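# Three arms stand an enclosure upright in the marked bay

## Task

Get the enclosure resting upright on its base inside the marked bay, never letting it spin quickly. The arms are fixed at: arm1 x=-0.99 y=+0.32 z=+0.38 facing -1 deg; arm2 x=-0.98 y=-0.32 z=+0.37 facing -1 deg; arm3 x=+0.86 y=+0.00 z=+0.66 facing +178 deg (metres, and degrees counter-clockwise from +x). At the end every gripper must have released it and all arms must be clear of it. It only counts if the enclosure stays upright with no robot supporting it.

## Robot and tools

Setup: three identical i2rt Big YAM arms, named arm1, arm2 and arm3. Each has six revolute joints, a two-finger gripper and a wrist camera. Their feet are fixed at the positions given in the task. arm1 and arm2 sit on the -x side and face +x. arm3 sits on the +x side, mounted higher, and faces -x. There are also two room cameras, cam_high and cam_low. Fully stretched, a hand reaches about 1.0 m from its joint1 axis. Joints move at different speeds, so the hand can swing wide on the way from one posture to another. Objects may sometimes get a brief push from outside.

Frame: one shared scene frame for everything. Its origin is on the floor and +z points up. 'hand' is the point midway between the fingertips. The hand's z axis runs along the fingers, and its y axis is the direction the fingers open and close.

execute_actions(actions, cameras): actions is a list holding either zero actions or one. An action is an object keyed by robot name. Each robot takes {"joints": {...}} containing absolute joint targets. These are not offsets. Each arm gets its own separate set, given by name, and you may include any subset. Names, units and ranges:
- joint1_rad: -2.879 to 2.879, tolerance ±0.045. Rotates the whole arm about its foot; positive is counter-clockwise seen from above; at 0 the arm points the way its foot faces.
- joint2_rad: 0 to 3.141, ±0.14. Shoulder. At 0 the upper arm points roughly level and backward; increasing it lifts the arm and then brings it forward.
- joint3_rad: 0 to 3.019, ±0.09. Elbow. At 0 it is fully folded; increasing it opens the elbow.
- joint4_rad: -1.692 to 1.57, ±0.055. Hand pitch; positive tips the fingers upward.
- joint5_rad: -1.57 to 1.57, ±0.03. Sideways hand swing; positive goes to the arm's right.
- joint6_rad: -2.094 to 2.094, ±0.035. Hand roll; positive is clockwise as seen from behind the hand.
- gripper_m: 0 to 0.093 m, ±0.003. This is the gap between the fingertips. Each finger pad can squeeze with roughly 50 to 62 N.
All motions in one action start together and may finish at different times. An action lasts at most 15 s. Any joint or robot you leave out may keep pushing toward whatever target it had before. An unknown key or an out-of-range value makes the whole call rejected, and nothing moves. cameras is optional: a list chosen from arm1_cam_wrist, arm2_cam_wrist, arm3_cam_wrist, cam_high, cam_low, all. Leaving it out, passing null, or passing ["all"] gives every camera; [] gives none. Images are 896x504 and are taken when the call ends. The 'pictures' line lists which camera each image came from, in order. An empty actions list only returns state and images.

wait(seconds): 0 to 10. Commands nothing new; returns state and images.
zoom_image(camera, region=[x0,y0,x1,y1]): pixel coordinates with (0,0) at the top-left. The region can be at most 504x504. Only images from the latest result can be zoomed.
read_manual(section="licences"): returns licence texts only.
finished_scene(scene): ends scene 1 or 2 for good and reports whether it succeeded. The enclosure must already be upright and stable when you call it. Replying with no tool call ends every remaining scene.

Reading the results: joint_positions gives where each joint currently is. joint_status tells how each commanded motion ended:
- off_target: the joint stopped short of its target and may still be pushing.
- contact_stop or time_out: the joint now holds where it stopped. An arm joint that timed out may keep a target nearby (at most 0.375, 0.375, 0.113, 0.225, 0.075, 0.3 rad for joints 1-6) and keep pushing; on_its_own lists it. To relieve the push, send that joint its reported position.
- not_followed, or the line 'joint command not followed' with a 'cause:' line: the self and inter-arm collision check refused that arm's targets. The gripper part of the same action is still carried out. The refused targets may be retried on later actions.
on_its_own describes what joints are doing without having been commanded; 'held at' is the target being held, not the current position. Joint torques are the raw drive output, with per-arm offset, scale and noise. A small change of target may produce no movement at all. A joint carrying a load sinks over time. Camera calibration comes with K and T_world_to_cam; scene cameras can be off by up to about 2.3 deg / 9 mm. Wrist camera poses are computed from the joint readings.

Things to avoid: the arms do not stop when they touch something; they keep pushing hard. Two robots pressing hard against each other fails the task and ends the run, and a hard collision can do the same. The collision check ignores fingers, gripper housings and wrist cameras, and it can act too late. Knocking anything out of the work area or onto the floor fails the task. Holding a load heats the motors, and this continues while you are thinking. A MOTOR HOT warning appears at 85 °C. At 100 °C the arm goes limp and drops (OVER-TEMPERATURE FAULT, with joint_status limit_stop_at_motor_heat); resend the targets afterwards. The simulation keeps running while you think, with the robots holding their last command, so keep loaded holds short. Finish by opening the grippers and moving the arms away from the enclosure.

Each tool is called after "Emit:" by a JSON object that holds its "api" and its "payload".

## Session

Emit:
{"api": "execute_actions", "payload": {"actions": []}}

Scene clock: 0.00 s.
Joint torques (N m, as the arm reports them, + toward a larger angle): no reading
Motor temperatures (°C, as the motors report them): arm1=[25 25 35 25 22 23] | arm2=[26 26 29 24 23 22] | arm3=[25 24 26 24 23 22]
arm1.joint_positions: joint1_rad=+0.366 joint2_rad=+0.612 joint3_rad=+1.440 joint4_rad=-1.533 joint5_rad=-0.075 joint6_rad=-0.263 gripper_m=+0.095
arm1.joint_status: not commanded
arm1.hand: x=-0.8095 y=+0.3993 z=+0.9073 quat_wxyz=(-0.418, +0.290, -0.859, -0.052) (m; scene frame)
arm2.joint_positions: joint1_rad=-0.084 joint2_rad=+0.626 joint3_rad=+1.367 joint4_rad=-1.456 joint5_rad=+0.017 joint6_rad=+0.319 gripper_m=+0.094
arm2.joint_status: not commanded
arm2.hand: x=-0.7568 y=-0.3414 z=+0.8733 quat_wxyz=(-0.411, -0.189, -0.891, -0.036) (m; scene frame)
arm3.joint_positions: joint1_rad=-0.151 joint2_rad=+0.603 joint3_rad=+1.346 joint4_rad=-1.410 joint5_rad=-0.215 joint6_rad=-0.248 gripper_m=+0.094
arm3.joint_status: not commanded
arm3.hand: x=+0.6394 y=-0.0011 z=+1.1700 quat_wxyz=(-0.006, +0.891, +0.076, -0.447) (m; scene frame)
pictures: arm1_cam_wrist, arm2_cam_wrist, arm3_cam_wrist, cam_high, cam_low
camera_calibration (this result's frames):
arm1_cam_wrist: T_world_to_cam=[[0.54259, -0.826514, 0.149905, 0.633272], [-0.791681, -0.562823, -0.237639, -0.193539], [0.280782, 0.010264, -0.959717, 1.21934], [0, 0, 0, 1]] pos_world=[-0.839196, 0.401965, 1.02929]
arm2_cam_wrist: T_world_to_cam=[[-0.301557, -0.924226, -0.234242, -0.340999], [-0.916963, 0.348441, -0.194337, -0.400201], [0.261231, 0.156188, -0.952556, 1.20535], [0, 0, 0, 1]] pos_world=[-0.784675, -0.363975, 0.990516]
arm3_cam_wrist: T_world_to_cam=[[-0.124855, 0.990018, 0.0653819, 0.00612957], [0.943989, 0.138819, -0.299355, -0.245977], [-0.305443, 0.024344, -0.951899, 1.43022], [0, 0, 0, 1]] pos_world=[0.669815, -0.00673927, 1.28739]
Images, in order (width x height): arm1_cam_wrist 896x504, arm2_cam_wrist 896x504, arm3_cam_wrist 896x504, cam_high 896x504, cam_low 896x504.

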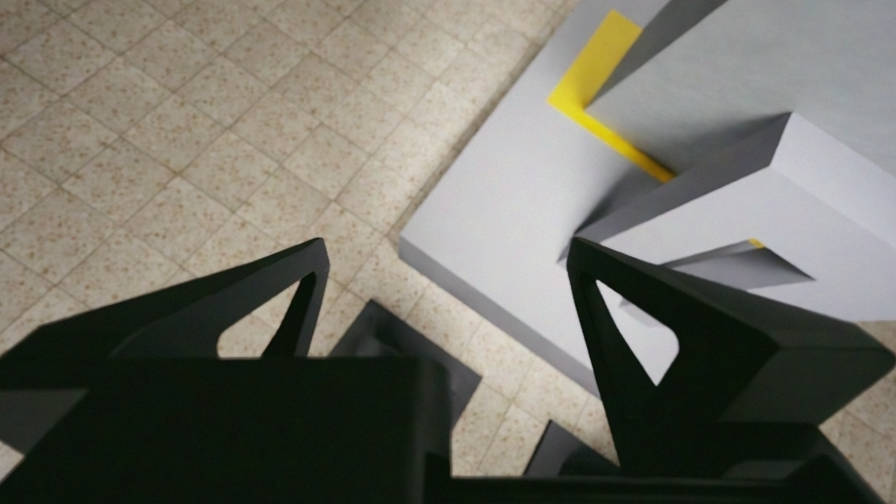

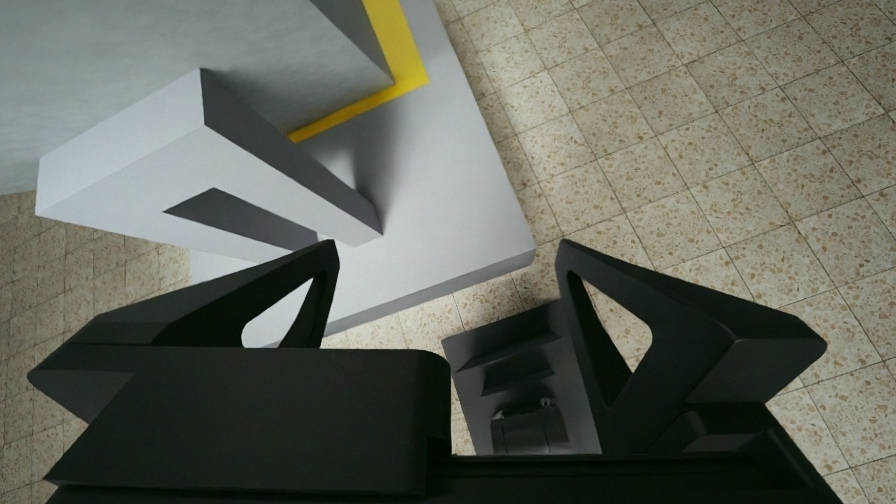

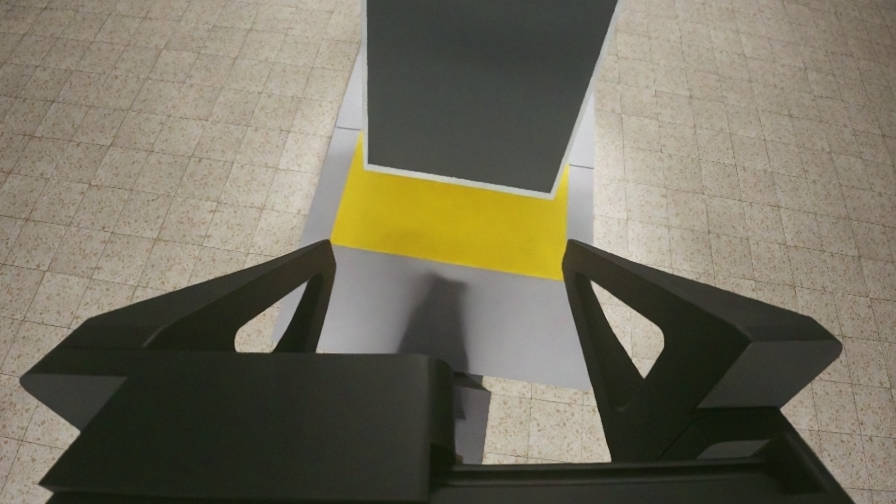

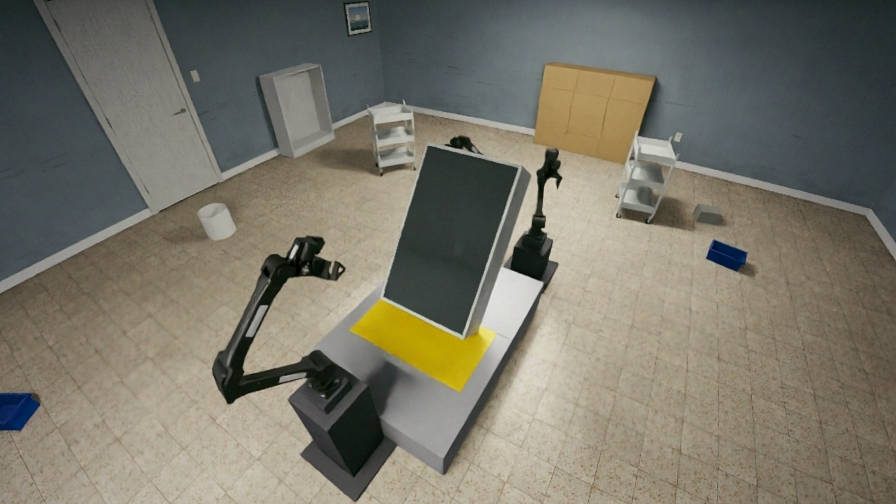

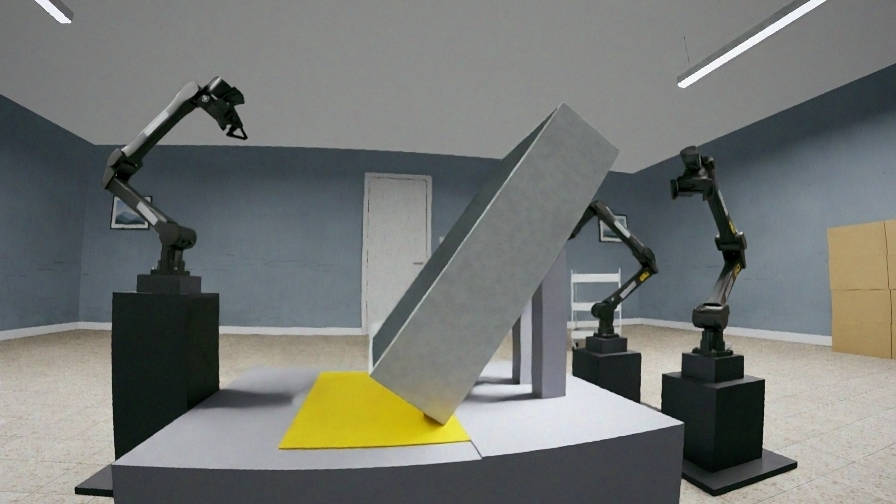

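Emit:
{"api": "execute_actions", "payload": {"actions": [{"arm1":{"joints":{"joint1_rad":-0.155,"joint2_rad":0.85,"joint3_rad":0.82,"joint4_rad":0.645,"joint5_rad":0,"joint6_rad":0,"gripper_m":0}},"arm2":{"joints":{"joint1_rad":0.303,"joint2_rad":0.84,"joint3_rad":0.83,"joint4_rad":0.63,"joint5_rad":0,"joint6_rad":0,"gripper_m":0}},"arm3":{"joints":{"joint1_rad":0.025,"joint2_rad":1.7,"joint3_rad":1.8,"joint4_rad":0.04,"joint5_rad":0,"joint6_rad":0,"gripper_m":0}}}]}}

Scene clock: 19.17 s.
Joint torques (N m, as the arm reports them, + toward a larger angle): arm1=[-0.94 -4.23  9.69  2.5  -0.08  0.05] | arm2=[-0.08 -4.35  8.36  1.98 -0.13 -0.03] | arm3=[  0.33 -18.07  14.31   2.91   0.05   0.07]
Motor temperatures (°C, as the motors report them): arm1=[25 25 37 26 22 23] | arm2=[26 26 30 25 23 22] | arm3=[25 24 28 24 23 22]
arm1.joint_positions: joint1_rad=-0.153 joint2_rad=+0.855 joint3_rad=+0.814 joint4_rad=+0.630 joint5_rad=+0.000 joint6_rad=-0.008 gripper_m=+0.001
arm1.joint_status: all done
arm1.hand: x=-0.5844 y=+0.2512 z=+0.9638 quat_wxyz=(-0.879, -0.038, -0.469, +0.077) (m; scene frame)
arm2.joint_positions: joint1_rad=+0.298 joint2_rad=+0.852 joint3_rad=+0.829 joint4_rad=+0.610 joint5_rad=+0.001 joint6_rad=+0.015 gripper_m=+0.001
arm2.joint_status: all done
arm2.hand: x=-0.5838 y=-0.2008 z=+0.9553 quat_wxyz=(-0.870, +0.066, -0.471, -0.132) (m; scene frame)
arm3.joint_positions: joint1_rad=+0.015 joint2_rad=+1.699 joint3_rad=+1.761 joint4_rad=+0.018 joint5_rad=-0.003 joint6_rad=-0.011 gripper_m=+0.000
arm3.joint_status: all done
arm3.hand: x=+0.0980 y=+0.0101 z=+1.2032 quat_wxyz=(-0.016, +0.676, +0.002, -0.736) (m; scene frame)
pictures: arm1_cam_wrist, arm2_cam_wrist, arm3_cam_wrist, cam_high, cam_low
camera_calibration (this result's frames):
arm1_cam_wrist: T_world_to_cam=[[-0.167584, -0.985845, 0.00505594, 0.144895], [-0.026135, -0.000684071, -0.999658, 0.955364], [0.985511, -0.167659, -0.0256505, 0.76812], [0, 0, 0, 1]] pos_world=[-0.70774, 0.27228, 0.974007]
arm2_cam_wrist: T_world_to_cam=[[0.306528, -0.951816, -0.00928385, -0.00508333], [-0.0476806, -0.00561277, -0.998847, 0.930377], [0.950667, 0.306617, -0.0471037, 0.784063], [0, 0, 0, 1]] pos_world=[-0.699463, -0.240024, 0.966189]
arm3_cam_wrist: T_world_to_cam=[[0.0159012, 0.999813, 0.0110005, -0.0232034], [0.5097, 0.00135974, -0.860351, 0.992331], [-0.860205, 0.0192875, -0.509583, 0.818411], [0, 0, 0, 1]] pos_world=[0.19858, 0.00606465, 1.27106]
Images, in order (width x height): arm1_cam_wrist 896x504, arm2_cam_wrist 896x504, arm3_cam_wrist 896x504, cam_high 896x504, cam_low 896x504.

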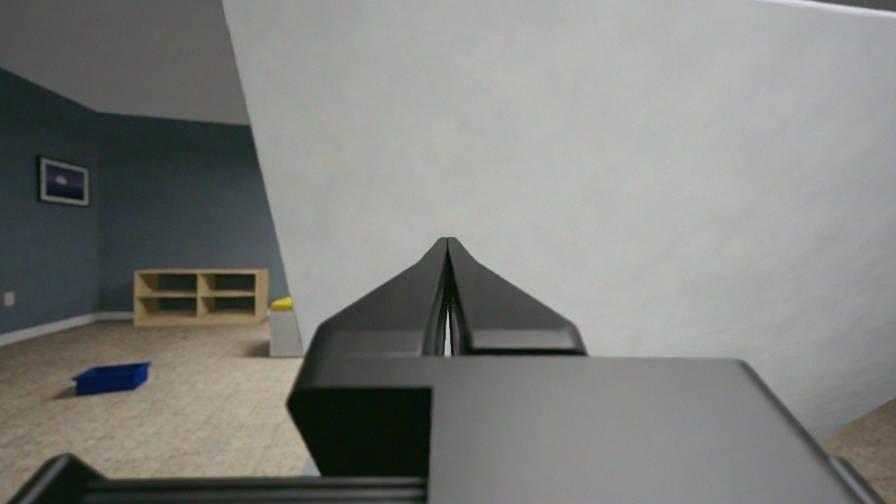

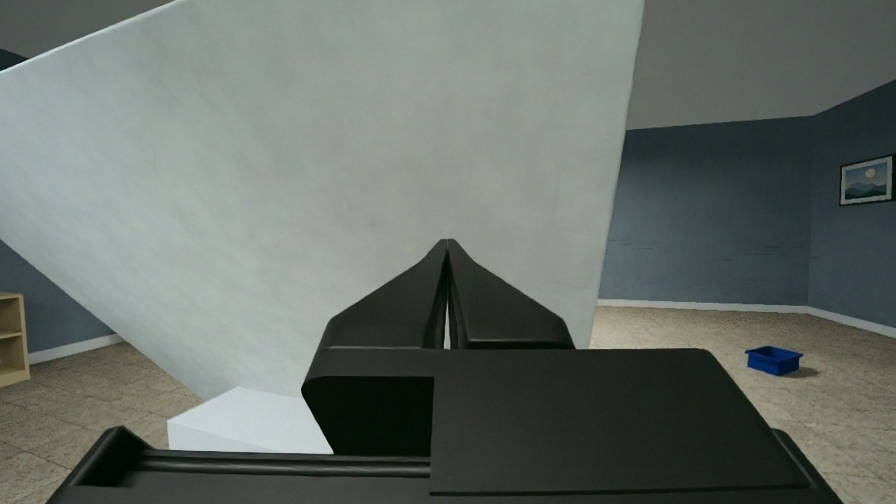

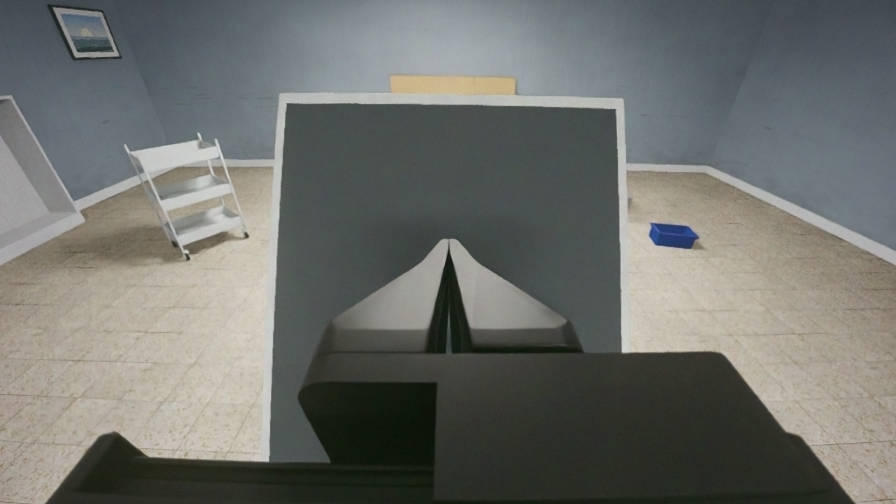

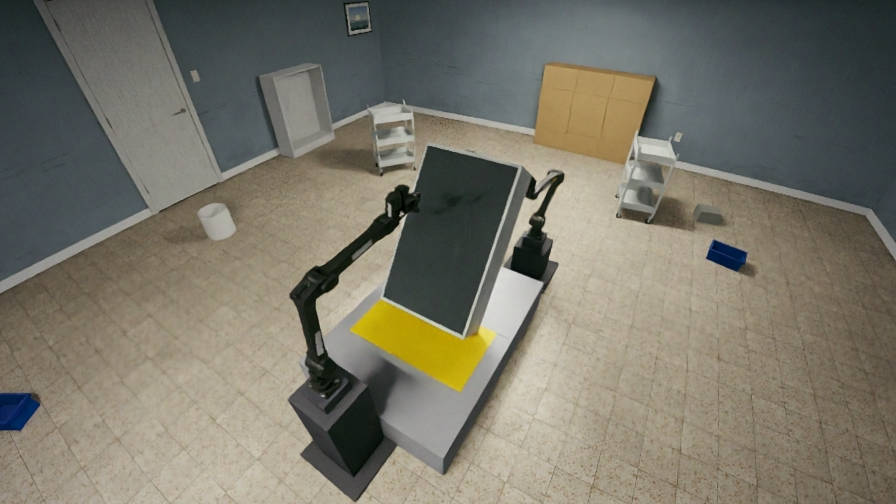

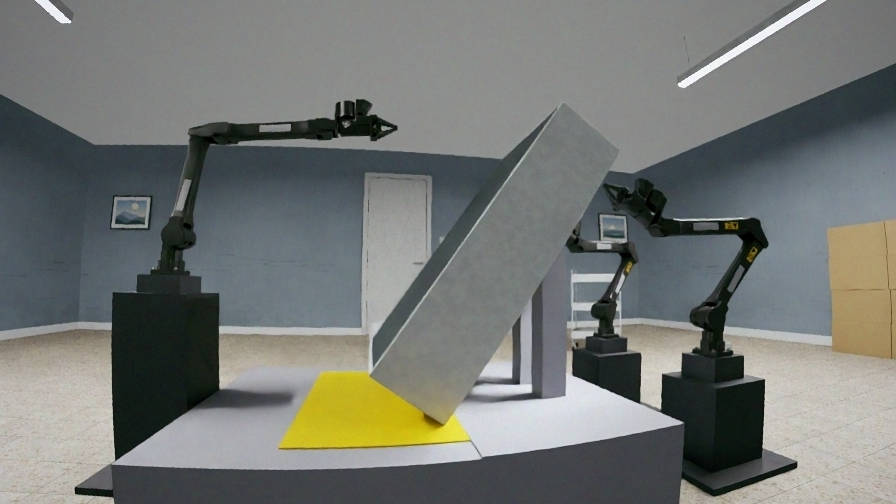

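Emit:
{"api": "execute_actions", "payload": {"actions": [{"arm1":{"joints":{"joint2_rad":0.945,"joint3_rad":0.955}},"arm2":{"joints":{"joint1_rad":0.285,"joint2_rad":0.925,"joint3_rad":0.975}},"arm3":{"joints":{"joint2_rad":1.85,"joint3_rad":1.94}}}], "cameras": []}}

Scene clock: 23.30 s.
Joint torques (N m, as the arm reports them, + toward a larger angle): arm1=[-0.63 -6.18 13.16  2.28 -0.02  0.06] | arm2=[-1.27 -4.77 12.76  1.83 -0.13 -0.03] | arm3=[  0.24 -22.28  15.55   2.89   0.04   0.13]
Motor temperatures (°C, as the motors report them): arm1=[25 25 38 26 22 23] | arm2=[26 26 31 25 23 22] | arm3=[25 24 29 24 23 22]
arm1.joint_positions: joint1_rad=-0.153 joint2_rad=+0.951 joint3_rad=+0.909 joint4_rad=+0.633 joint5_rad=+0.000 joint6_rad=-0.008 gripper_m=+0.001
arm1.joint_status: all done
arm1.hand: x=-0.5526 y=+0.2459 z=+0.9811 quat_wxyz=(-0.880, -0.038, -0.468, +0.077) (m; scene frame)
arm2.joint_positions: joint1_rad=+0.298 joint2_rad=+0.930 joint3_rad=+0.911 joint4_rad=+0.614 joint5_rad=+0.001 joint6_rad=+0.015 gripper_m=+0.001
arm2.joint_status: all done
arm2.hand: x=-0.5592 y=-0.1935 z=+0.9724 quat_wxyz=(-0.871, +0.065, -0.468, -0.132) (m; scene frame)
arm3.joint_positions: joint1_rad=+0.015 joint2_rad=+1.853 joint3_rad=+1.891 joint4_rad=+0.020 joint5_rad=-0.003 joint6_rad=-0.011 gripper_m=+0.000
arm3.joint_status: all done
arm3.hand: x=+0.0421 y=+0.0118 z=+1.1666 quat_wxyz=(-0.016, +0.684, +0.002, -0.729) (m; scene frame)
pictures: none
No camera images: the call's "cameras" was empty. Leave "cameras" out to get every camera's image.

Emit:
{"api": "execute_actions", "payload": {"actions": [{"arm1":{"joints":{"joint1_rad":-0.148,"joint2_rad":1.075,"joint3_rad":1.06,"joint4_rad":0.61}},"arm2":{"joints":{"joint1_rad":0.275,"joint2_rad":1.05,"joint3_rad":1.07,"joint4_rad":0.59}},"arm3":{"joints":{"joint2_rad":1.95,"joint3_rad":2.03}}}], "cameras": ["cam_low"]}}

Scene clock: 29.10 s.
Joint torques (N m, as the arm reports them, + toward a larger angle): arm1=[-0.55  0.61 16.99  1.09  0.22  0.08] | arm2=[-0.98 -0.3  14.87  0.45 -0.06 -0.01] | arm3=[  0.86 -22.42  15.63   2.77   0.08   0.08]
Motor temperatures (°C, as the motors report them): arm1=[25 25 40 26 22 23] | arm2=[26 26 32 25 23 22] | arm3=[25 25 30 24 23 22]
arm1.joint_positions: joint1_rad=-0.150 joint2_rad=+1.000 joint3_rad=+0.968 joint4_rad=+0.627 joint5_rad=-0.006 joint6_rad=-0.007 gripper_m=+0.001
arm1.joint_status: joint3_rad time_out (moved +0.060 of +0.151); the others done
arm1.on_its_own: joint3_rad reads +0.968 and still pushes toward +1.060 since a time_out
arm1.hand: x=-0.5359 y=+0.2453 z=+0.9939 quat_wxyz=(-0.881, -0.034, -0.466, +0.074) (m; scene frame)
arm2.joint_positions: joint1_rad=+0.284 joint2_rad=+0.990 joint3_rad=+0.978 joint4_rad=+0.608 joint5_rad=+0.000 joint6_rad=+0.013 gripper_m=+0.001
arm2.joint_status: joint3_rad time_out (moved +0.067 of +0.159); the others done
arm2.on_its_own: joint3_rad reads +0.978 and still pushes toward +1.070 since a time_out
arm2.hand: x=-0.5377 y=-0.1934 z=+0.9851 quat_wxyz=(-0.873, +0.063, -0.467, -0.126) (m; scene frame)
arm3.joint_positions: joint1_rad=+0.015 joint2_rad=+1.941 joint3_rad=+1.981 joint4_rad=+0.020 joint5_rad=-0.003 joint6_rad=-0.011 gripper_m=+0.000
arm3.joint_status: all done
arm3.hand: x=+0.0127 y=+0.0127 z=+1.1522 quat_wxyz=(-0.016, +0.684, +0.002, -0.730) (m; scene frame)
pictures: cam_low
Images, in order (width x height): cam_low 896x504.

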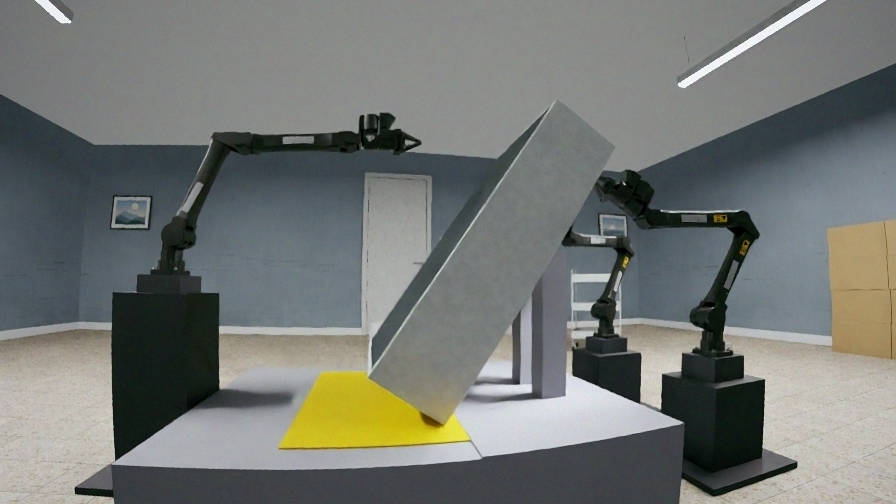

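Emit:
{"api": "execute_actions", "payload": {"actions": [{"arm1":{"joints":{"joint1_rad":-0.13,"joint2_rad":1.14,"joint3_rad":1.15,"joint4_rad":0.56}},"arm2":{"joints":{"joint1_rad":0.262,"joint2_rad":1.122,"joint3_rad":1.165,"joint4_rad":0.54}},"arm3":{"joints":{"joint2_rad":2.03,"joint3_rad":2.1}}}], "cameras": []}}

Emit:
{"api": "execute_actions", "payload": {"actions": [{"arm1":{"joints":{"joint1_rad":-0.12,"joint2_rad":1.205,"joint3_rad":1.255,"joint4_rad":0.5}},"arm2":{"joints":{"joint1_rad":0.248,"joint2_rad":1.187,"joint3_rad":1.27,"joint4_rad":0.48}},"arm3":{"joints":{"joint2_rad":2.1,"joint3_rad":2.16}}}], "cameras": []}}

Emit:
{"api": "execute_actions", "payload": {"actions": [{"arm1":{"joints":{"joint1_rad":-0.112,"joint2_rad":1.27,"joint3_rad":1.365,"joint4_rad":0.44}},"arm2":{"joints":{"joint1_rad":0.235,"joint2_rad":1.252,"joint3_rad":1.38,"joint4_rad":0.42}},"arm3":{"joints":{"joint2_rad":2.155,"joint3_rad":2.225,"joint4_rad":0.05}}}], "cameras": ["cam_low"]}}

Scene clock: 40.73 s.
Joint torques (N m, as the arm reports them, + toward a larger angle): arm1=[ 0.12 -3.25 14.79  0.89 -0.04  0.06] | arm2=[-1.   -2.59 13.75  0.22  0.07 -0.01] | arm3=[  0.87 -23.89  15.67   2.65   0.1    0.05]
Motor temperatures (°C, as the motors report them): arm1=[25 25 46 25 22 23] | arm2=[26 26 35 24 23 22] | arm3=[25 26 31 24 23 22]
arm1.joint_positions: joint1_rad=-0.137 joint2_rad=+1.082 joint3_rad=+1.082 joint4_rad=+0.584 joint5_rad=+0.000 joint6_rad=-0.007 gripper_m=+0.001
arm1.joint_status: all done
arm1.hand: x=-0.5042 y=+0.2455 z=+1.0150 quat_wxyz=(-0.879, -0.034, -0.471, +0.069) (m; scene frame)
arm2.joint_positions: joint1_rad=+0.272 joint2_rad=+1.077 joint3_rad=+1.088 joint4_rad=+0.563 joint5_rad=-0.003 joint6_rad=+0.013 gripper_m=+0.001
arm2.joint_status: all done
arm2.hand: x=-0.5031 y=-0.1892 z=+1.0010 quat_wxyz=(-0.868, +0.063, -0.477, -0.120) (m; scene frame)
arm3.joint_positions: joint1_rad=+0.015 joint2_rad=+2.021 joint3_rad=+2.050 joint4_rad=+0.020 joint5_rad=-0.003 joint6_rad=-0.011 gripper_m=+0.000
arm3.joint_status: all done
arm3.hand: x=-0.0135 y=+0.0136 z=+1.1277 quat_wxyz=(-0.016, +0.688, +0.002, -0.726) (m; scene frame)
pictures: none
No camera images: the call's "cameras" was empty. Leave "cameras" out to get every camera's image.

Scene clock: 41.67 s.
Joint torques (N m, as the arm reports them, + toward a larger angle): arm1=[ 0.34 -4.74 14.68  1.14 -0.06  0.06] | arm2=[-1.16 -3.91 13.61  0.4   0.03 -0.01] | arm3=[  0.34 -23.95  15.52   2.8    0.     0.06]
Motor temperatures (°C, as the motors report them): arm1=[25 25 46 25 22 23] | arm2=[26 26 35 24 23 22] | arm3=[25 26 31 24 23 22]
arm1.joint_positions: joint1_rad=-0.129 joint2_rad=+1.152 joint3_rad=+1.193 joint4_rad=+0.520 joint5_rad=+0.001 joint6_rad=-0.007 gripper_m=+0.001
arm1.joint_status: all done
arm1.hand: x=-0.4752 y=+0.2455 z=+1.0331 quat_wxyz=(-0.874, -0.033, -0.481, +0.065) (m; scene frame)
arm2.joint_positions: joint1_rad=+0.260 joint2_rad=+1.146 joint3_rad=+1.195 joint4_rad=+0.500 joint5_rad=-0.002 joint6_rad=+0.013 gripper_m=+0.001
arm2.joint_status: all done
arm2.hand: x=-0.4738 y=-0.1881 z=+1.0172 quat_wxyz=(-0.863, +0.061, -0.488, -0.114) (m; scene frame)
arm3.joint_positions: joint1_rad=+0.015 joint2_rad=+2.088 joint3_rad=+2.108 joint4_rad=+0.020 joint5_rad=-0.003 joint6_rad=-0.011 gripper_m=+0.000
arm3.joint_status: all done
arm3.hand: x=-0.0339 y=+0.0144 z=+1.1069 quat_wxyz=(-0.016, +0.691, +0.002, -0.723) (m; scene frame)
pictures: none
No camera images: the call's "cameras" was empty. Leave "cameras" out to get every camera's image.

Scene clock: 42.57 s.
Joint torques (N m, as the arm reports them, + toward a larger angle): arm1=[ 0.33 -6.77 13.97  1.24 -0.07  0.08] | arm2=[-1.27 -5.85 13.54  0.57  0.03  0.  ] | arm3=[  0.98 -23.6   16.15   3.14   0.03   0.1 ]
Motor temperatures (°C, as the motors report them): arm1=[25 25 46 25 22 23] | arm2=[26 26 35 24 23 22] | arm3=[25 26 31 24 23 22]
arm1.joint_positions: joint1_rad=-0.121 joint2_rad=+1.227 joint3_rad=+1.310 joint4_rad=+0.455 joint5_rad=+0.001 joint6_rad=-0.007 gripper_m=+0.001
arm1.joint_status: all done
arm1.hand: x=-0.4446 y=+0.2455 z=+1.0500 quat_wxyz=(-0.868, -0.032, -0.491, +0.061) (m; scene frame)
arm2.joint_positions: joint1_rad=+0.247 joint2_rad=+1.219 joint3_rad=+1.308 joint4_rad=+0.436 joint5_rad=-0.002 joint6_rad=+0.013 gripper_m=+0.001
arm2.joint_status: all done
arm2.hand: x=-0.4438 y=-0.1875 z=+1.0332 quat_wxyz=(-0.858, +0.059, -0.499, -0.108) (m; scene frame)
arm3.joint_positions: joint1_rad=+0.015 joint2_rad=+2.136 joint3_rad=+2.168 joint4_rad=+0.026 joint5_rad=-0.003 joint6_rad=-0.011 gripper_m=+0.000
arm3.joint_status: all done
arm3.hand: x=-0.0478 y=+0.0147 z=+1.1028 quat_wxyz=(-0.016, +0.685, +0.002, -0.728) (m; scene frame)
pictures: cam_low
Images, in order (width x height): cam_low 896x504.

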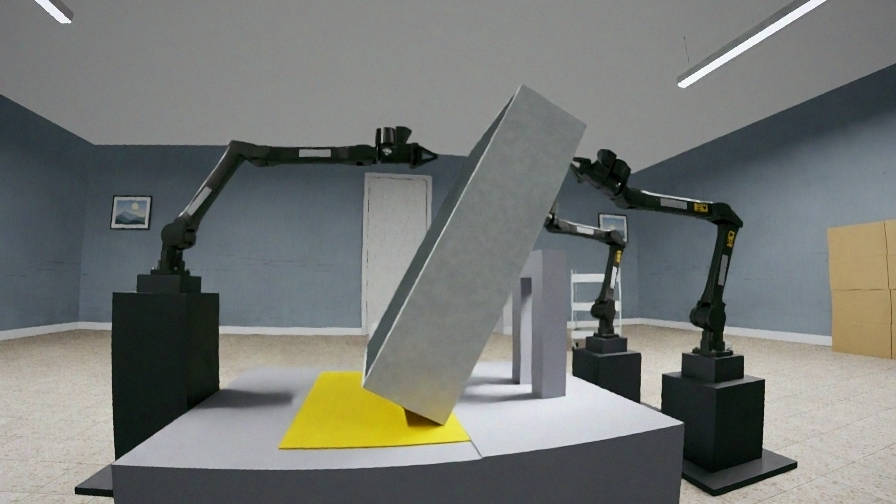

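Emit:
{"api": "execute_actions", "payload": {"actions": [{"arm1":{"joints":{"joint1_rad":-0.104,"joint2_rad":1.34,"joint3_rad":1.475,"joint4_rad":0.38}},"arm2":{"joints":{"joint1_rad":0.223,"joint2_rad":1.322,"joint3_rad":1.49,"joint4_rad":0.36}}}], "cameras": []}}

Emit:
{"api": "execute_actions", "payload": {"actions": [{"arm1":{"joints":{"joint1_rad":-0.097,"joint2_rad":1.41,"joint3_rad":1.585,"joint4_rad":0.32}},"arm2":{"joints":{"joint1_rad":0.212,"joint2_rad":1.392,"joint3_rad":1.6,"joint4_rad":0.3}}}], "cameras": []}}

Emit:
{"api": "execute_actions", "payload": {"actions": [{"arm1":{"joints":{"joint1_rad":-0.091,"joint2_rad":1.485,"joint3_rad":1.69,"joint4_rad":0.27}},"arm2":{"joints":{"joint1_rad":0.202,"joint2_rad":1.467,"joint3_rad":1.705,"joint4_rad":0.25}}}], "cameras": ["cam_low"]}}

Scene clock: 52.43 s.
Joint torques (N m, as the arm reports them, + toward a larger angle): arm1=[ 0.37 -8.46 13.01  1.43 -0.08  0.08] | arm2=[-1.32 -7.13 13.19  0.7   0.03 -0.01] | arm3=[  0.48 -23.94  16.13   3.17   0.02   0.12]
Motor temperatures (°C, as the motors report them): arm1=[25 25 47 25 22 23] | arm2=[26 26 36 24 23 22] | arm3=[25 26 32 24 23 22]
arm1.joint_positions: joint1_rad=-0.114 joint2_rad=+1.304 joint3_rad=+1.429 joint4_rad=+0.394 joint5_rad=+0.002 joint6_rad=-0.007 gripper_m=+0.001
arm1.joint_status: all done
arm1.hand: x=-0.4143 y=+0.2454 z=+1.0657 quat_wxyz=(-0.864, -0.031, -0.500, +0.058) (m; scene frame)
arm2.joint_positions: joint1_rad=+0.236 joint2_rad=+1.293 joint3_rad=+1.422 joint4_rad=+0.375 joint5_rad=-0.002 joint6_rad=+0.013 gripper_m=+0.001
arm2.joint_status: all done
arm2.hand: x=-0.4137 y=-0.1870 z=+1.0476 quat_wxyz=(-0.853, +0.057, -0.508, -0.102) (m; scene frame)
arm3.joint_positions: joint1_rad=+0.015 joint2_rad=+2.136 joint3_rad=+2.168 joint4_rad=+0.026 joint5_rad=-0.003 joint6_rad=-0.011 gripper_m=+0.000
arm3.joint_status: not commanded
arm3.hand: x=-0.0478 y=+0.0147 z=+1.1028 quat_wxyz=(-0.016, +0.685, +0.002, -0.728) (m; scene frame)
pictures: none
No camera images: the call's "cameras" was empty. Leave "cameras" out to get every camera's image.

Scene clock: 53.33 s.
Joint torques (N m, as the arm reports them, + toward a larger angle): arm1=[  0.37 -10.25  12.75   1.69  -0.11   0.03] | arm2=[-1.35 -8.58 12.97  0.8   0.04 -0.01] | arm3=[  1.54 -24.3   16.13   3.18   0.09   0.12]
Motor temperatures (°C, as the motors report them): arm1=[25 26 47 25 22 23] | arm2=[26 26 36 24 23 22] | arm3=[25 26 32 24 23 22]
arm1.joint_positions: joint1_rad=-0.108 joint2_rad=+1.382 joint3_rad=+1.542 joint4_rad=+0.331 joint5_rad=+0.002 joint6_rad=-0.007 gripper_m=+0.001
arm1.joint_status: all done
arm1.hand: x=-0.3827 y=+0.2451 z=+1.0747 quat_wxyz=(-0.857, -0.030, -0.512, +0.055) (m; scene frame)
arm2.joint_positions: joint1_rad=+0.226 joint2_rad=+1.367 joint3_rad=+1.534 joint4_rad=+0.313 joint5_rad=-0.002 joint6_rad=+0.013 gripper_m=+0.001
arm2.joint_status: all done
arm2.hand: x=-0.3843 y=-0.1864 z=+1.0586 quat_wxyz=(-0.848, +0.055, -0.519, -0.097) (m; scene frame)
arm3.joint_positions: joint1_rad=+0.015 joint2_rad=+2.136 joint3_rad=+2.168 joint4_rad=+0.026 joint5_rad=-0.003 joint6_rad=-0.011 gripper_m=+0.000
arm3.joint_status: not commanded
arm3.hand: x=-0.0478 y=+0.0147 z=+1.1028 quat_wxyz=(-0.016, +0.685, +0.002, -0.728) (m; scene frame)
pictures: none
No camera images: the call's "cameras" was empty. Leave "cameras" out to get every camera's image.

Scene clock: 54.27 s.
Joint torques (N m, as the arm reports them, + toward a larger angle): arm1=[ -0.56 -12.77  12.7    1.56  -0.13   0.08] | arm2=[ -1.4  -10.26  12.73   0.93   0.04  -0.01] | arm3=[  0.7  -23.1   16.22   3.06   0.04   0.08]
Motor temperatures (°C, as the motors report them): arm1=[25 26 47 25 22 23] | arm2=[26 26 36 24 23 22] | arm3=[25 26 32 24 23 22]
arm1.joint_positions: joint1_rad=-0.101 joint2_rad=+1.467 joint3_rad=+1.649 joint4_rad=+0.279 joint5_rad=+0.002 joint6_rad=-0.007 gripper_m=+0.001
arm1.joint_status: all done
arm1.hand: x=-0.3478 y=+0.2452 z=+1.0753 quat_wxyz=(-0.849, -0.029, -0.525, +0.052) (m; scene frame)
arm2.joint_positions: joint1_rad=+0.216 joint2_rad=+1.449 joint3_rad=+1.643 joint4_rad=+0.260 joint5_rad=-0.002 joint6_rad=+0.013 gripper_m=+0.001
arm2.joint_status: all done
arm2.hand: x=-0.3512 y=-0.1853 z=+1.0624 quat_wxyz=(-0.841, +0.054, -0.530, -0.092) (m; scene frame)
arm3.joint_positions: joint1_rad=+0.015 joint2_rad=+2.136 joint3_rad=+2.168 joint4_rad=+0.026 joint5_rad=-0.003 joint6_rad=-0.011 gripper_m=+0.000
arm3.joint_status: not commanded
arm3.hand: x=-0.0478 y=+0.0147 z=+1.1028 quat_wxyz=(-0.016, +0.685, +0.002, -0.728) (m; scene frame)
pictures: cam_low
Images, in order (width x height): cam_low 896x504.

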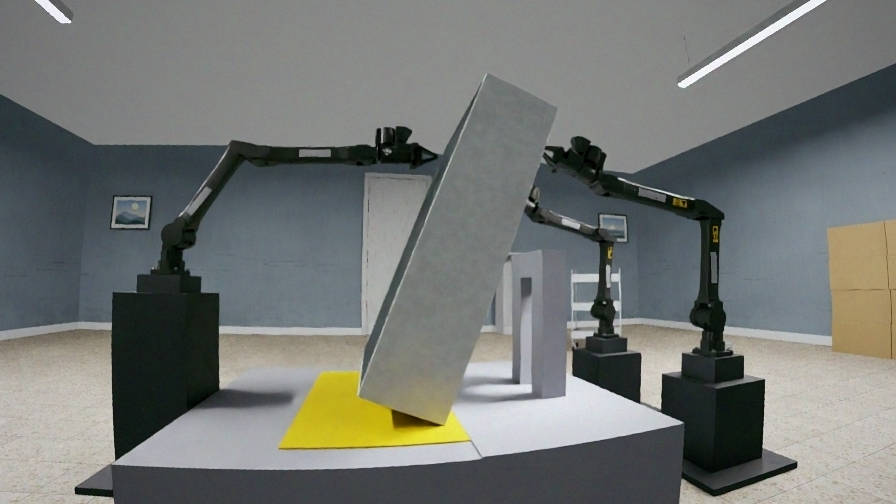

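Emit:
{"api": "execute_actions", "payload": {"actions": [{"arm1":{"joints":{"joint1_rad":-0.086,"joint2_rad":1.55,"joint3_rad":1.775,"joint4_rad":0.23}},"arm2":{"joints":{"joint1_rad":0.194,"joint2_rad":1.532,"joint3_rad":1.79,"joint4_rad":0.21}},"arm3":{"joints":{"joint3_rad":2.19,"joint2_rad":2.14}}}], "cameras": ["cam_low"]}}

Scene clock: 58.90 s.
Joint torques (N m, as the arm reports them, + toward a larger angle): arm1=[  0.02 -14.25  12.81   1.69  -0.14   0.03] | arm2=[ -1.36 -11.32  12.76   0.99   0.04  -0.01] | arm3=[  1.1  -25.44  13.38   2.88   0.04   0.02]
Motor temperatures (°C, as the motors report them): arm1=[25 26 47 25 22 23] | arm2=[26 26 36 24 23 22] | arm3=[25 27 32 24 23 22]
arm1.joint_positions: joint1_rad=-0.095 joint2_rad=+1.537 joint3_rad=+1.732 joint4_rad=+0.237 joint5_rad=+0.002 joint6_rad=-0.007 gripper_m=+0.001
arm1.joint_status: all done
arm1.hand: x=-0.3187 y=+0.2458 z=+1.0710 quat_wxyz=(-0.842, -0.028, -0.537, +0.049) (m; scene frame)
arm2.joint_positions: joint1_rad=+0.208 joint2_rad=+1.516 joint3_rad=+1.727 joint4_rad=+0.220 joint5_rad=-0.002 joint6_rad=+0.013 gripper_m=+0.001
arm2.joint_status: all done
arm2.hand: x=-0.3238 y=-0.1850 z=+1.0611 quat_wxyz=(-0.835, +0.053, -0.540, -0.088) (m; scene frame)
arm3.joint_positions: joint1_rad=+0.015 joint2_rad=+2.136 joint3_rad=+2.168 joint4_rad=+0.026 joint5_rad=-0.003 joint6_rad=-0.011 gripper_m=+0.000
arm3.joint_status: all done
arm3.hand: x=-0.0478 y=+0.0147 z=+1.1028 quat_wxyz=(-0.016, +0.685, +0.002, -0.728) (m; scene frame)
pictures: cam_low
Images, in order (width x height): cam_low 896x504.

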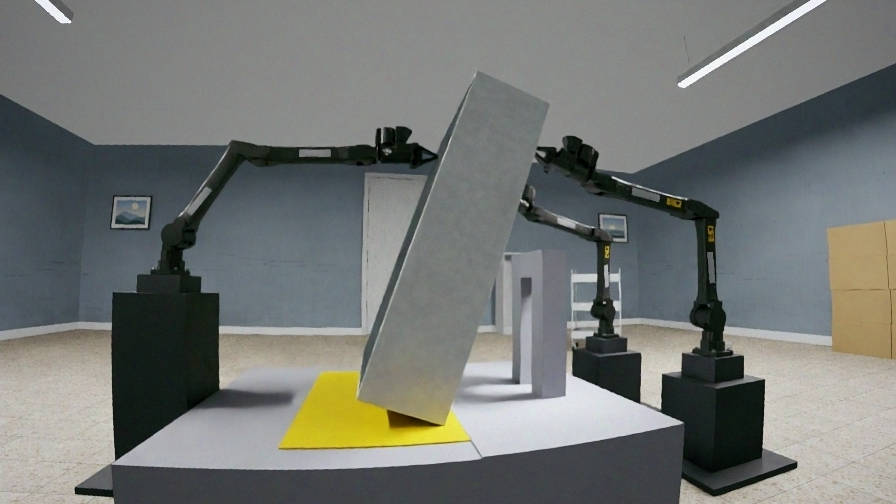

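Emit:
{"api": "execute_actions", "payload": {"actions": [{"arm1":{"joints":{"joint1_rad":-0.081,"joint2_rad":1.622,"joint3_rad":1.865,"joint4_rad":0.19}},"arm2":{"joints":{"joint1_rad":0.186,"joint2_rad":1.602,"joint3_rad":1.88,"joint4_rad":0.17}},"arm3":{"joints":{"joint2_rad":2.055,"joint3_rad":2.03,"joint4_rad":0.09}}}], "cameras": ["cam_low"]}}

Scene clock: 64.20 s.
Joint torques (N m, as the arm reports them, + toward a larger angle): arm1=[  0.34 -16.57  13.1    1.98  -0.11   0.05] | arm2=[ -1.15 -12.58  12.8    1.02   0.04   0.  ] | arm3=[  1.02 -23.26  11.19   2.96   0.03   0.05]
Motor temperatures (°C, as the motors report them): arm1=[25 26 47 25 22 23] | arm2=[26 26 36 24 23 22] | arm3=[25 27 32 24 23 22]
arm1.joint_positions: joint1_rad=-0.089 joint2_rad=+1.615 joint3_rad=+1.821 joint4_rad=+0.194 joint5_rad=+0.002 joint6_rad=-0.007 gripper_m=+0.001
arm1.joint_status: all done
arm1.hand: x=-0.2864 y=+0.2466 z=+1.0623 quat_wxyz=(-0.833, -0.027, -0.551, +0.046) (m; scene frame)
arm2.joint_positions: joint1_rad=+0.198 joint2_rad=+1.590 joint3_rad=+1.817 joint4_rad=+0.179 joint5_rad=-0.002 joint6_rad=+0.013 gripper_m=+0.001
arm2.joint_status: all done
arm2.hand: x=-0.2938 y=-0.1861 z=+1.0567 quat_wxyz=(-0.829, +0.051, -0.550, -0.083) (m; scene frame)
arm3.joint_positions: joint1_rad=+0.015 joint2_rad=+2.048 joint3_rad=+2.031 joint4_rad=+0.069 joint5_rad=-0.002 joint6_rad=-0.011 gripper_m=+0.000
arm3.joint_status: all done
arm3.hand: x=-0.0220 y=+0.0143 z=+1.1047 quat_wxyz=(-0.016, +0.687, +0.002, -0.727) (m; scene frame)
pictures: cam_low
Images, in order (width x height): cam_low 896x504.

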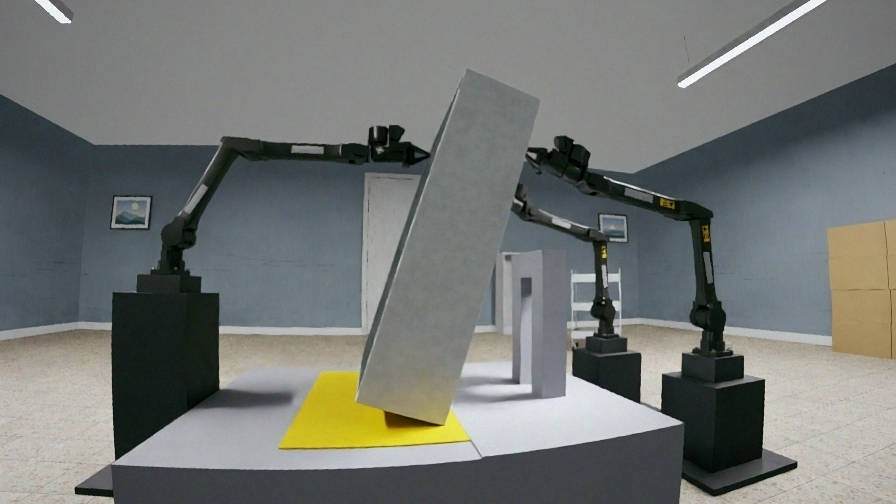

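Emit:
{"api": "execute_actions", "payload": {"actions": [{"arm1":{"joints":{"joint1_rad":-0.077,"joint2_rad":1.695,"joint3_rad":1.96,"joint4_rad":0.15}},"arm2":{"joints":{"joint1_rad":0.179,"joint2_rad":1.672,"joint3_rad":1.97,"joint4_rad":0.13}},"arm3":{"joints":{"joint2_rad":1.975,"joint3_rad":1.885,"joint4_rad":0.15}}}], "cameras": ["cam_low"]}}

Emit:
{"api": "execute_actions", "payload": {"actions": [{"arm1":{"joints":{"joint1_rad":-0.073,"joint2_rad":1.77,"joint3_rad":2.055,"joint4_rad":0.11}},"arm2":{"joints":{"joint1_rad":0.173,"joint2_rad":1.745,"joint3_rad":2.065,"joint4_rad":0.09}},"arm3":{"joints":{"joint2_rad":1.905,"joint3_rad":1.77,"joint4_rad":0.19}}}], "cameras": ["cam_low"]}}

Scene clock: 70.10 s.
Joint torques (N m, as the arm reports them, + toward a larger angle): arm1=[ -0.13 -18.11  13.47   1.66  -0.11   0.05] | arm2=[ -1.18 -14.7   12.95   1.11   0.03  -0.01] | arm3=[ -0.08 -22.51  11.74   2.87   0.     0.1 ]
Motor temperatures (°C, as the motors report them): arm1=[25 26 47 25 22 23] | arm2=[26 26 36 24 23 22] | arm3=[25 27 31 24 23 22]
arm1.joint_positions: joint1_rad=-0.086 joint2_rad=+1.689 joint3_rad=+1.913 joint4_rad=+0.156 joint5_rad=+0.002 joint6_rad=-0.007 gripper_m=+0.001
arm1.joint_status: all done
arm1.hand: x=-0.2588 y=+0.2464 z=+1.0578 quat_wxyz=(-0.828, -0.027, -0.559, +0.044) (m; scene frame)
arm2.joint_positions: joint1_rad=+0.191 joint2_rad=+1.667 joint3_rad=+1.905 joint4_rad=+0.138 joint5_rad=-0.002 joint6_rad=+0.013 gripper_m=+0.001
arm2.joint_status: all done
arm2.hand: x=-0.2625 y=-0.1858 z=+1.0465 quat_wxyz=(-0.821, +0.050, -0.563, -0.079) (m; scene frame)
arm3.joint_positions: joint1_rad=+0.015 joint2_rad=+1.959 joint3_rad=+1.881 joint4_rad=+0.129 joint5_rad=-0.002 joint6_rad=-0.011 gripper_m=+0.000
arm3.joint_status: all done
arm3.hand: x=+0.0073 y=+0.0136 z=+1.1016 quat_wxyz=(-0.016, +0.687, +0.002, -0.727) (m; scene frame)
pictures: cam_low
Images, in order (width x height): cam_low 896x504.

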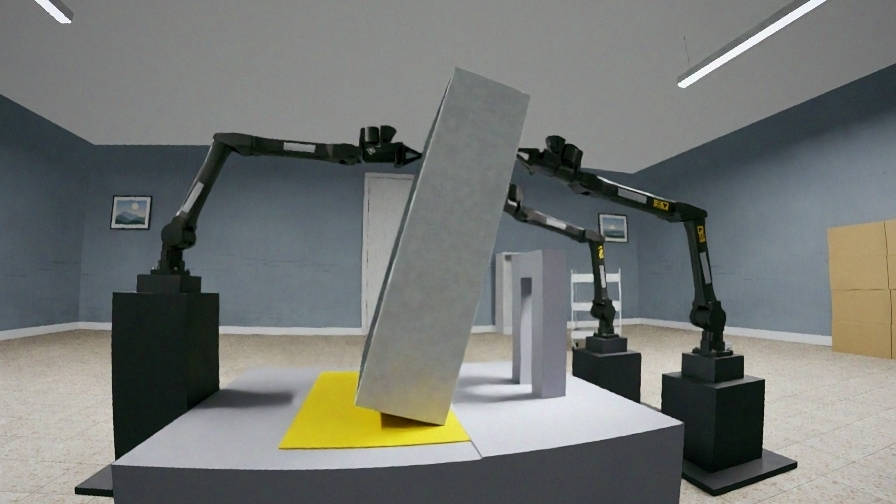

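Scene clock: 71.03 s.
Joint torques (N m, as the arm reports them, + toward a larger angle): arm1=[  0.06 -18.92  13.18   2.06  -0.09   0.06] | arm2=[ -1.3  -15.34  13.09   1.07   0.04  -0.01] | arm3=[  1.48 -20.7   12.3    2.7    0.03   0.16]
Motor temperatures (°C, as the motors report them): arm1=[25 26 47 25 22 23] | arm2=[26 26 36 24 23 22] | arm3=[25 27 31 24 23 22]
arm1.joint_positions: joint1_rad=-0.082 joint2_rad=+1.761 joint3_rad=+2.008 joint4_rad=+0.116 joint5_rad=+0.002 joint6_rad=-0.007 gripper_m=+0.001
arm1.joint_status: all done
arm1.hand: x=-0.2326 y=+0.2467 z=+1.0531 quat_wxyz=(-0.823, -0.026, -0.566, +0.042) (m; scene frame)
arm2.joint_positions: joint1_rad=+0.185 joint2_rad=+1.738 joint3_rad=+1.997 joint4_rad=+0.098 joint5_rad=-0.002 joint6_rad=+0.013 gripper_m=+0.001
arm2.joint_status: all done
arm2.hand: x=-0.2366 y=-0.1854 z=+1.0418 quat_wxyz=(-0.816, +0.049, -0.571, -0.077) (m; scene frame)
arm3.joint_positions: joint1_rad=+0.015 joint2_rad=+1.880 joint3_rad=+1.756 joint4_rad=+0.171 joint5_rad=-0.002 joint6_rad=-0.011 gripper_m=+0.000
arm3.joint_status: all done
arm3.hand: x=+0.0350 y=+0.0131 z=+1.0976 quat_wxyz=(-0.016, +0.688, +0.001, -0.725) (m; scene frame)
pictures: cam_low
Images, in order (width x height): cam_low 896x504.

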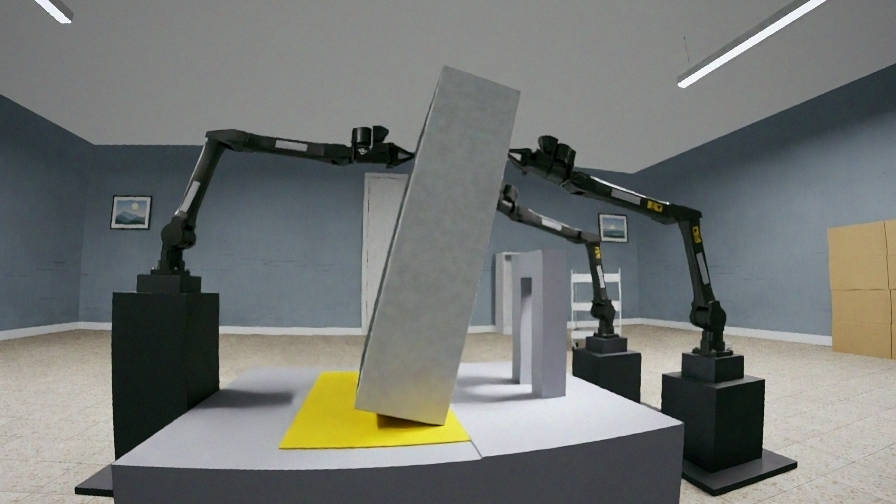

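Box is following arm3. Lower it.

Emit:
{"api": "execute_actions", "payload": {"actions": [{"arm3":{"joints":{"joint2_rad":1.85,"joint3_rad":1.665,"joint4_rad":0.225}}}], "cameras": ["cam_low"]}}

Emit:
{"api": "execute_actions", "payload": {"actions": [{"arm3":{"joints":{"joint2_rad":1.8,"joint3_rad":1.565,"joint4_rad":0.26}}}], "cameras": ["cam_low"]}}

Scene clock: 76.00 s.
Joint torques (N m, as the arm reports them, + toward a larger angle): arm1=[  0.23 -18.6   13.24   1.91  -0.1    0.06] | arm2=[ -1.25 -15.37  13.1    1.1    0.04  -0.01] | arm3=[  1.   -19.05  13.17   2.58   0.03   0.07]
Motor temperatures (°C, as the motors report them): arm1=[25 27 47 25 22 23] | arm2=[26 26 36 24 23 22] | arm3=[25 27 31 24 23 22]
arm1.joint_positions: joint1_rad=-0.082 joint2_rad=+1.761 joint3_rad=+2.008 joint4_rad=+0.116 joint5_rad=+0.002 joint6_rad=-0.007 gripper_m=+0.001
arm1.joint_status: not commanded
arm1.hand: x=-0.2326 y=+0.2467 z=+1.0531 quat_wxyz=(-0.823, -0.026, -0.566, +0.042) (m; scene frame)
arm2.joint_positions: joint1_rad=+0.185 joint2_rad=+1.738 joint3_rad=+1.997 joint4_rad=+0.098 joint5_rad=-0.002 joint6_rad=+0.013 gripper_m=+0.001
arm2.joint_status: not commanded
arm2.hand: x=-0.2366 y=-0.1854 z=+1.0418 quat_wxyz=(-0.816, +0.049, -0.571, -0.077) (m; scene frame)
arm3.joint_positions: joint1_rad=+0.015 joint2_rad=+1.820 joint3_rad=+1.641 joint4_rad=+0.210 joint5_rad=-0.002 joint6_rad=-0.011 gripper_m=+0.000
arm3.joint_status: all done
arm3.hand: x=+0.0588 y=+0.0128 z=+1.0831 quat_wxyz=(-0.016, +0.694, +0.001, -0.720) (m; scene frame)
pictures: cam_low
Images, in order (width x height): cam_low 896x504.

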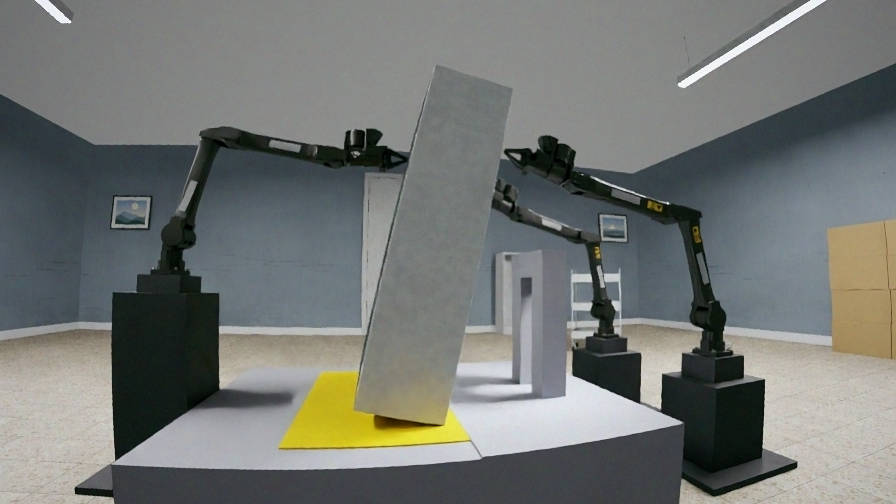

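Scene clock: 77.10 s.
Joint torques (N m, as the arm reports them, + toward a larger angle): arm1=[  0.04 -19.09  13.16   1.74  -0.1    0.05] | arm2=[ -1.26 -15.36  13.11   1.09   0.04   0.  ] | arm3=[  0.75 -14.86  14.43   2.73  -0.02   0.02]
Motor temperatures (°C, as the motors report them): arm1=[25 27 47 25 22 23] | arm2=[26 26 36 24 23 22] | arm3=[25 27 31 24 23 22]
arm1.joint_positions: joint1_rad=-0.082 joint2_rad=+1.761 joint3_rad=+2.008 joint4_rad=+0.116 joint5_rad=+0.002 joint6_rad=-0.007 gripper_m=+0.001
arm1.joint_status: not commanded
arm1.hand: x=-0.2326 y=+0.2467 z=+1.0531 quat_wxyz=(-0.823, -0.026, -0.566, +0.042) (m; scene frame)
arm2.joint_positions: joint1_rad=+0.185 joint2_rad=+1.738 joint3_rad=+1.997 joint4_rad=+0.098 joint5_rad=-0.002 joint6_rad=+0.013 gripper_m=+0.001
arm2.joint_status: not commanded
arm2.hand: x=-0.2366 y=-0.1854 z=+1.0418 quat_wxyz=(-0.816, +0.049, -0.571, -0.077) (m; scene frame)
arm3.joint_positions: joint1_rad=+0.015 joint2_rad=+1.747 joint3_rad=+1.527 joint4_rad=+0.246 joint5_rad=-0.001 joint6_rad=-0.011 gripper_m=+0.000
arm3.joint_status: all done
arm3.hand: x=+0.0877 y=+0.0123 z=+1.0769 quat_wxyz=(-0.016, +0.696, +0.001, -0.718) (m; scene frame)
pictures: cam_low
Images, in order (width x height): cam_low 896x504.

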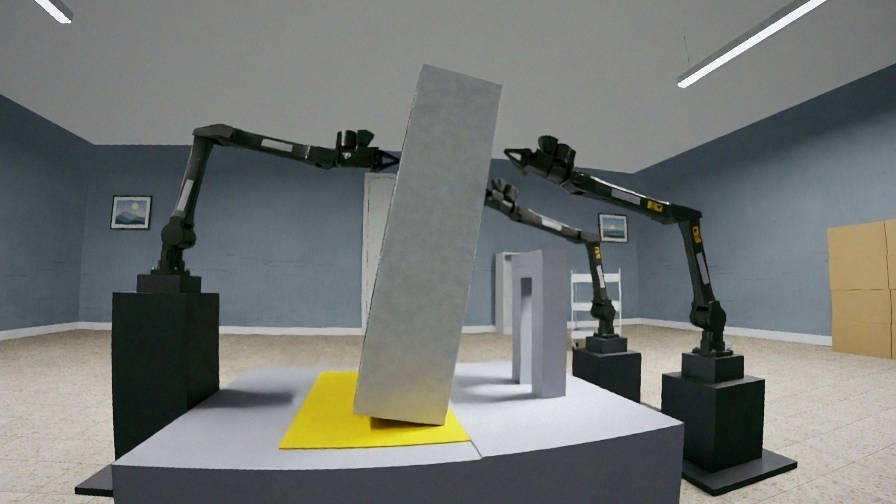

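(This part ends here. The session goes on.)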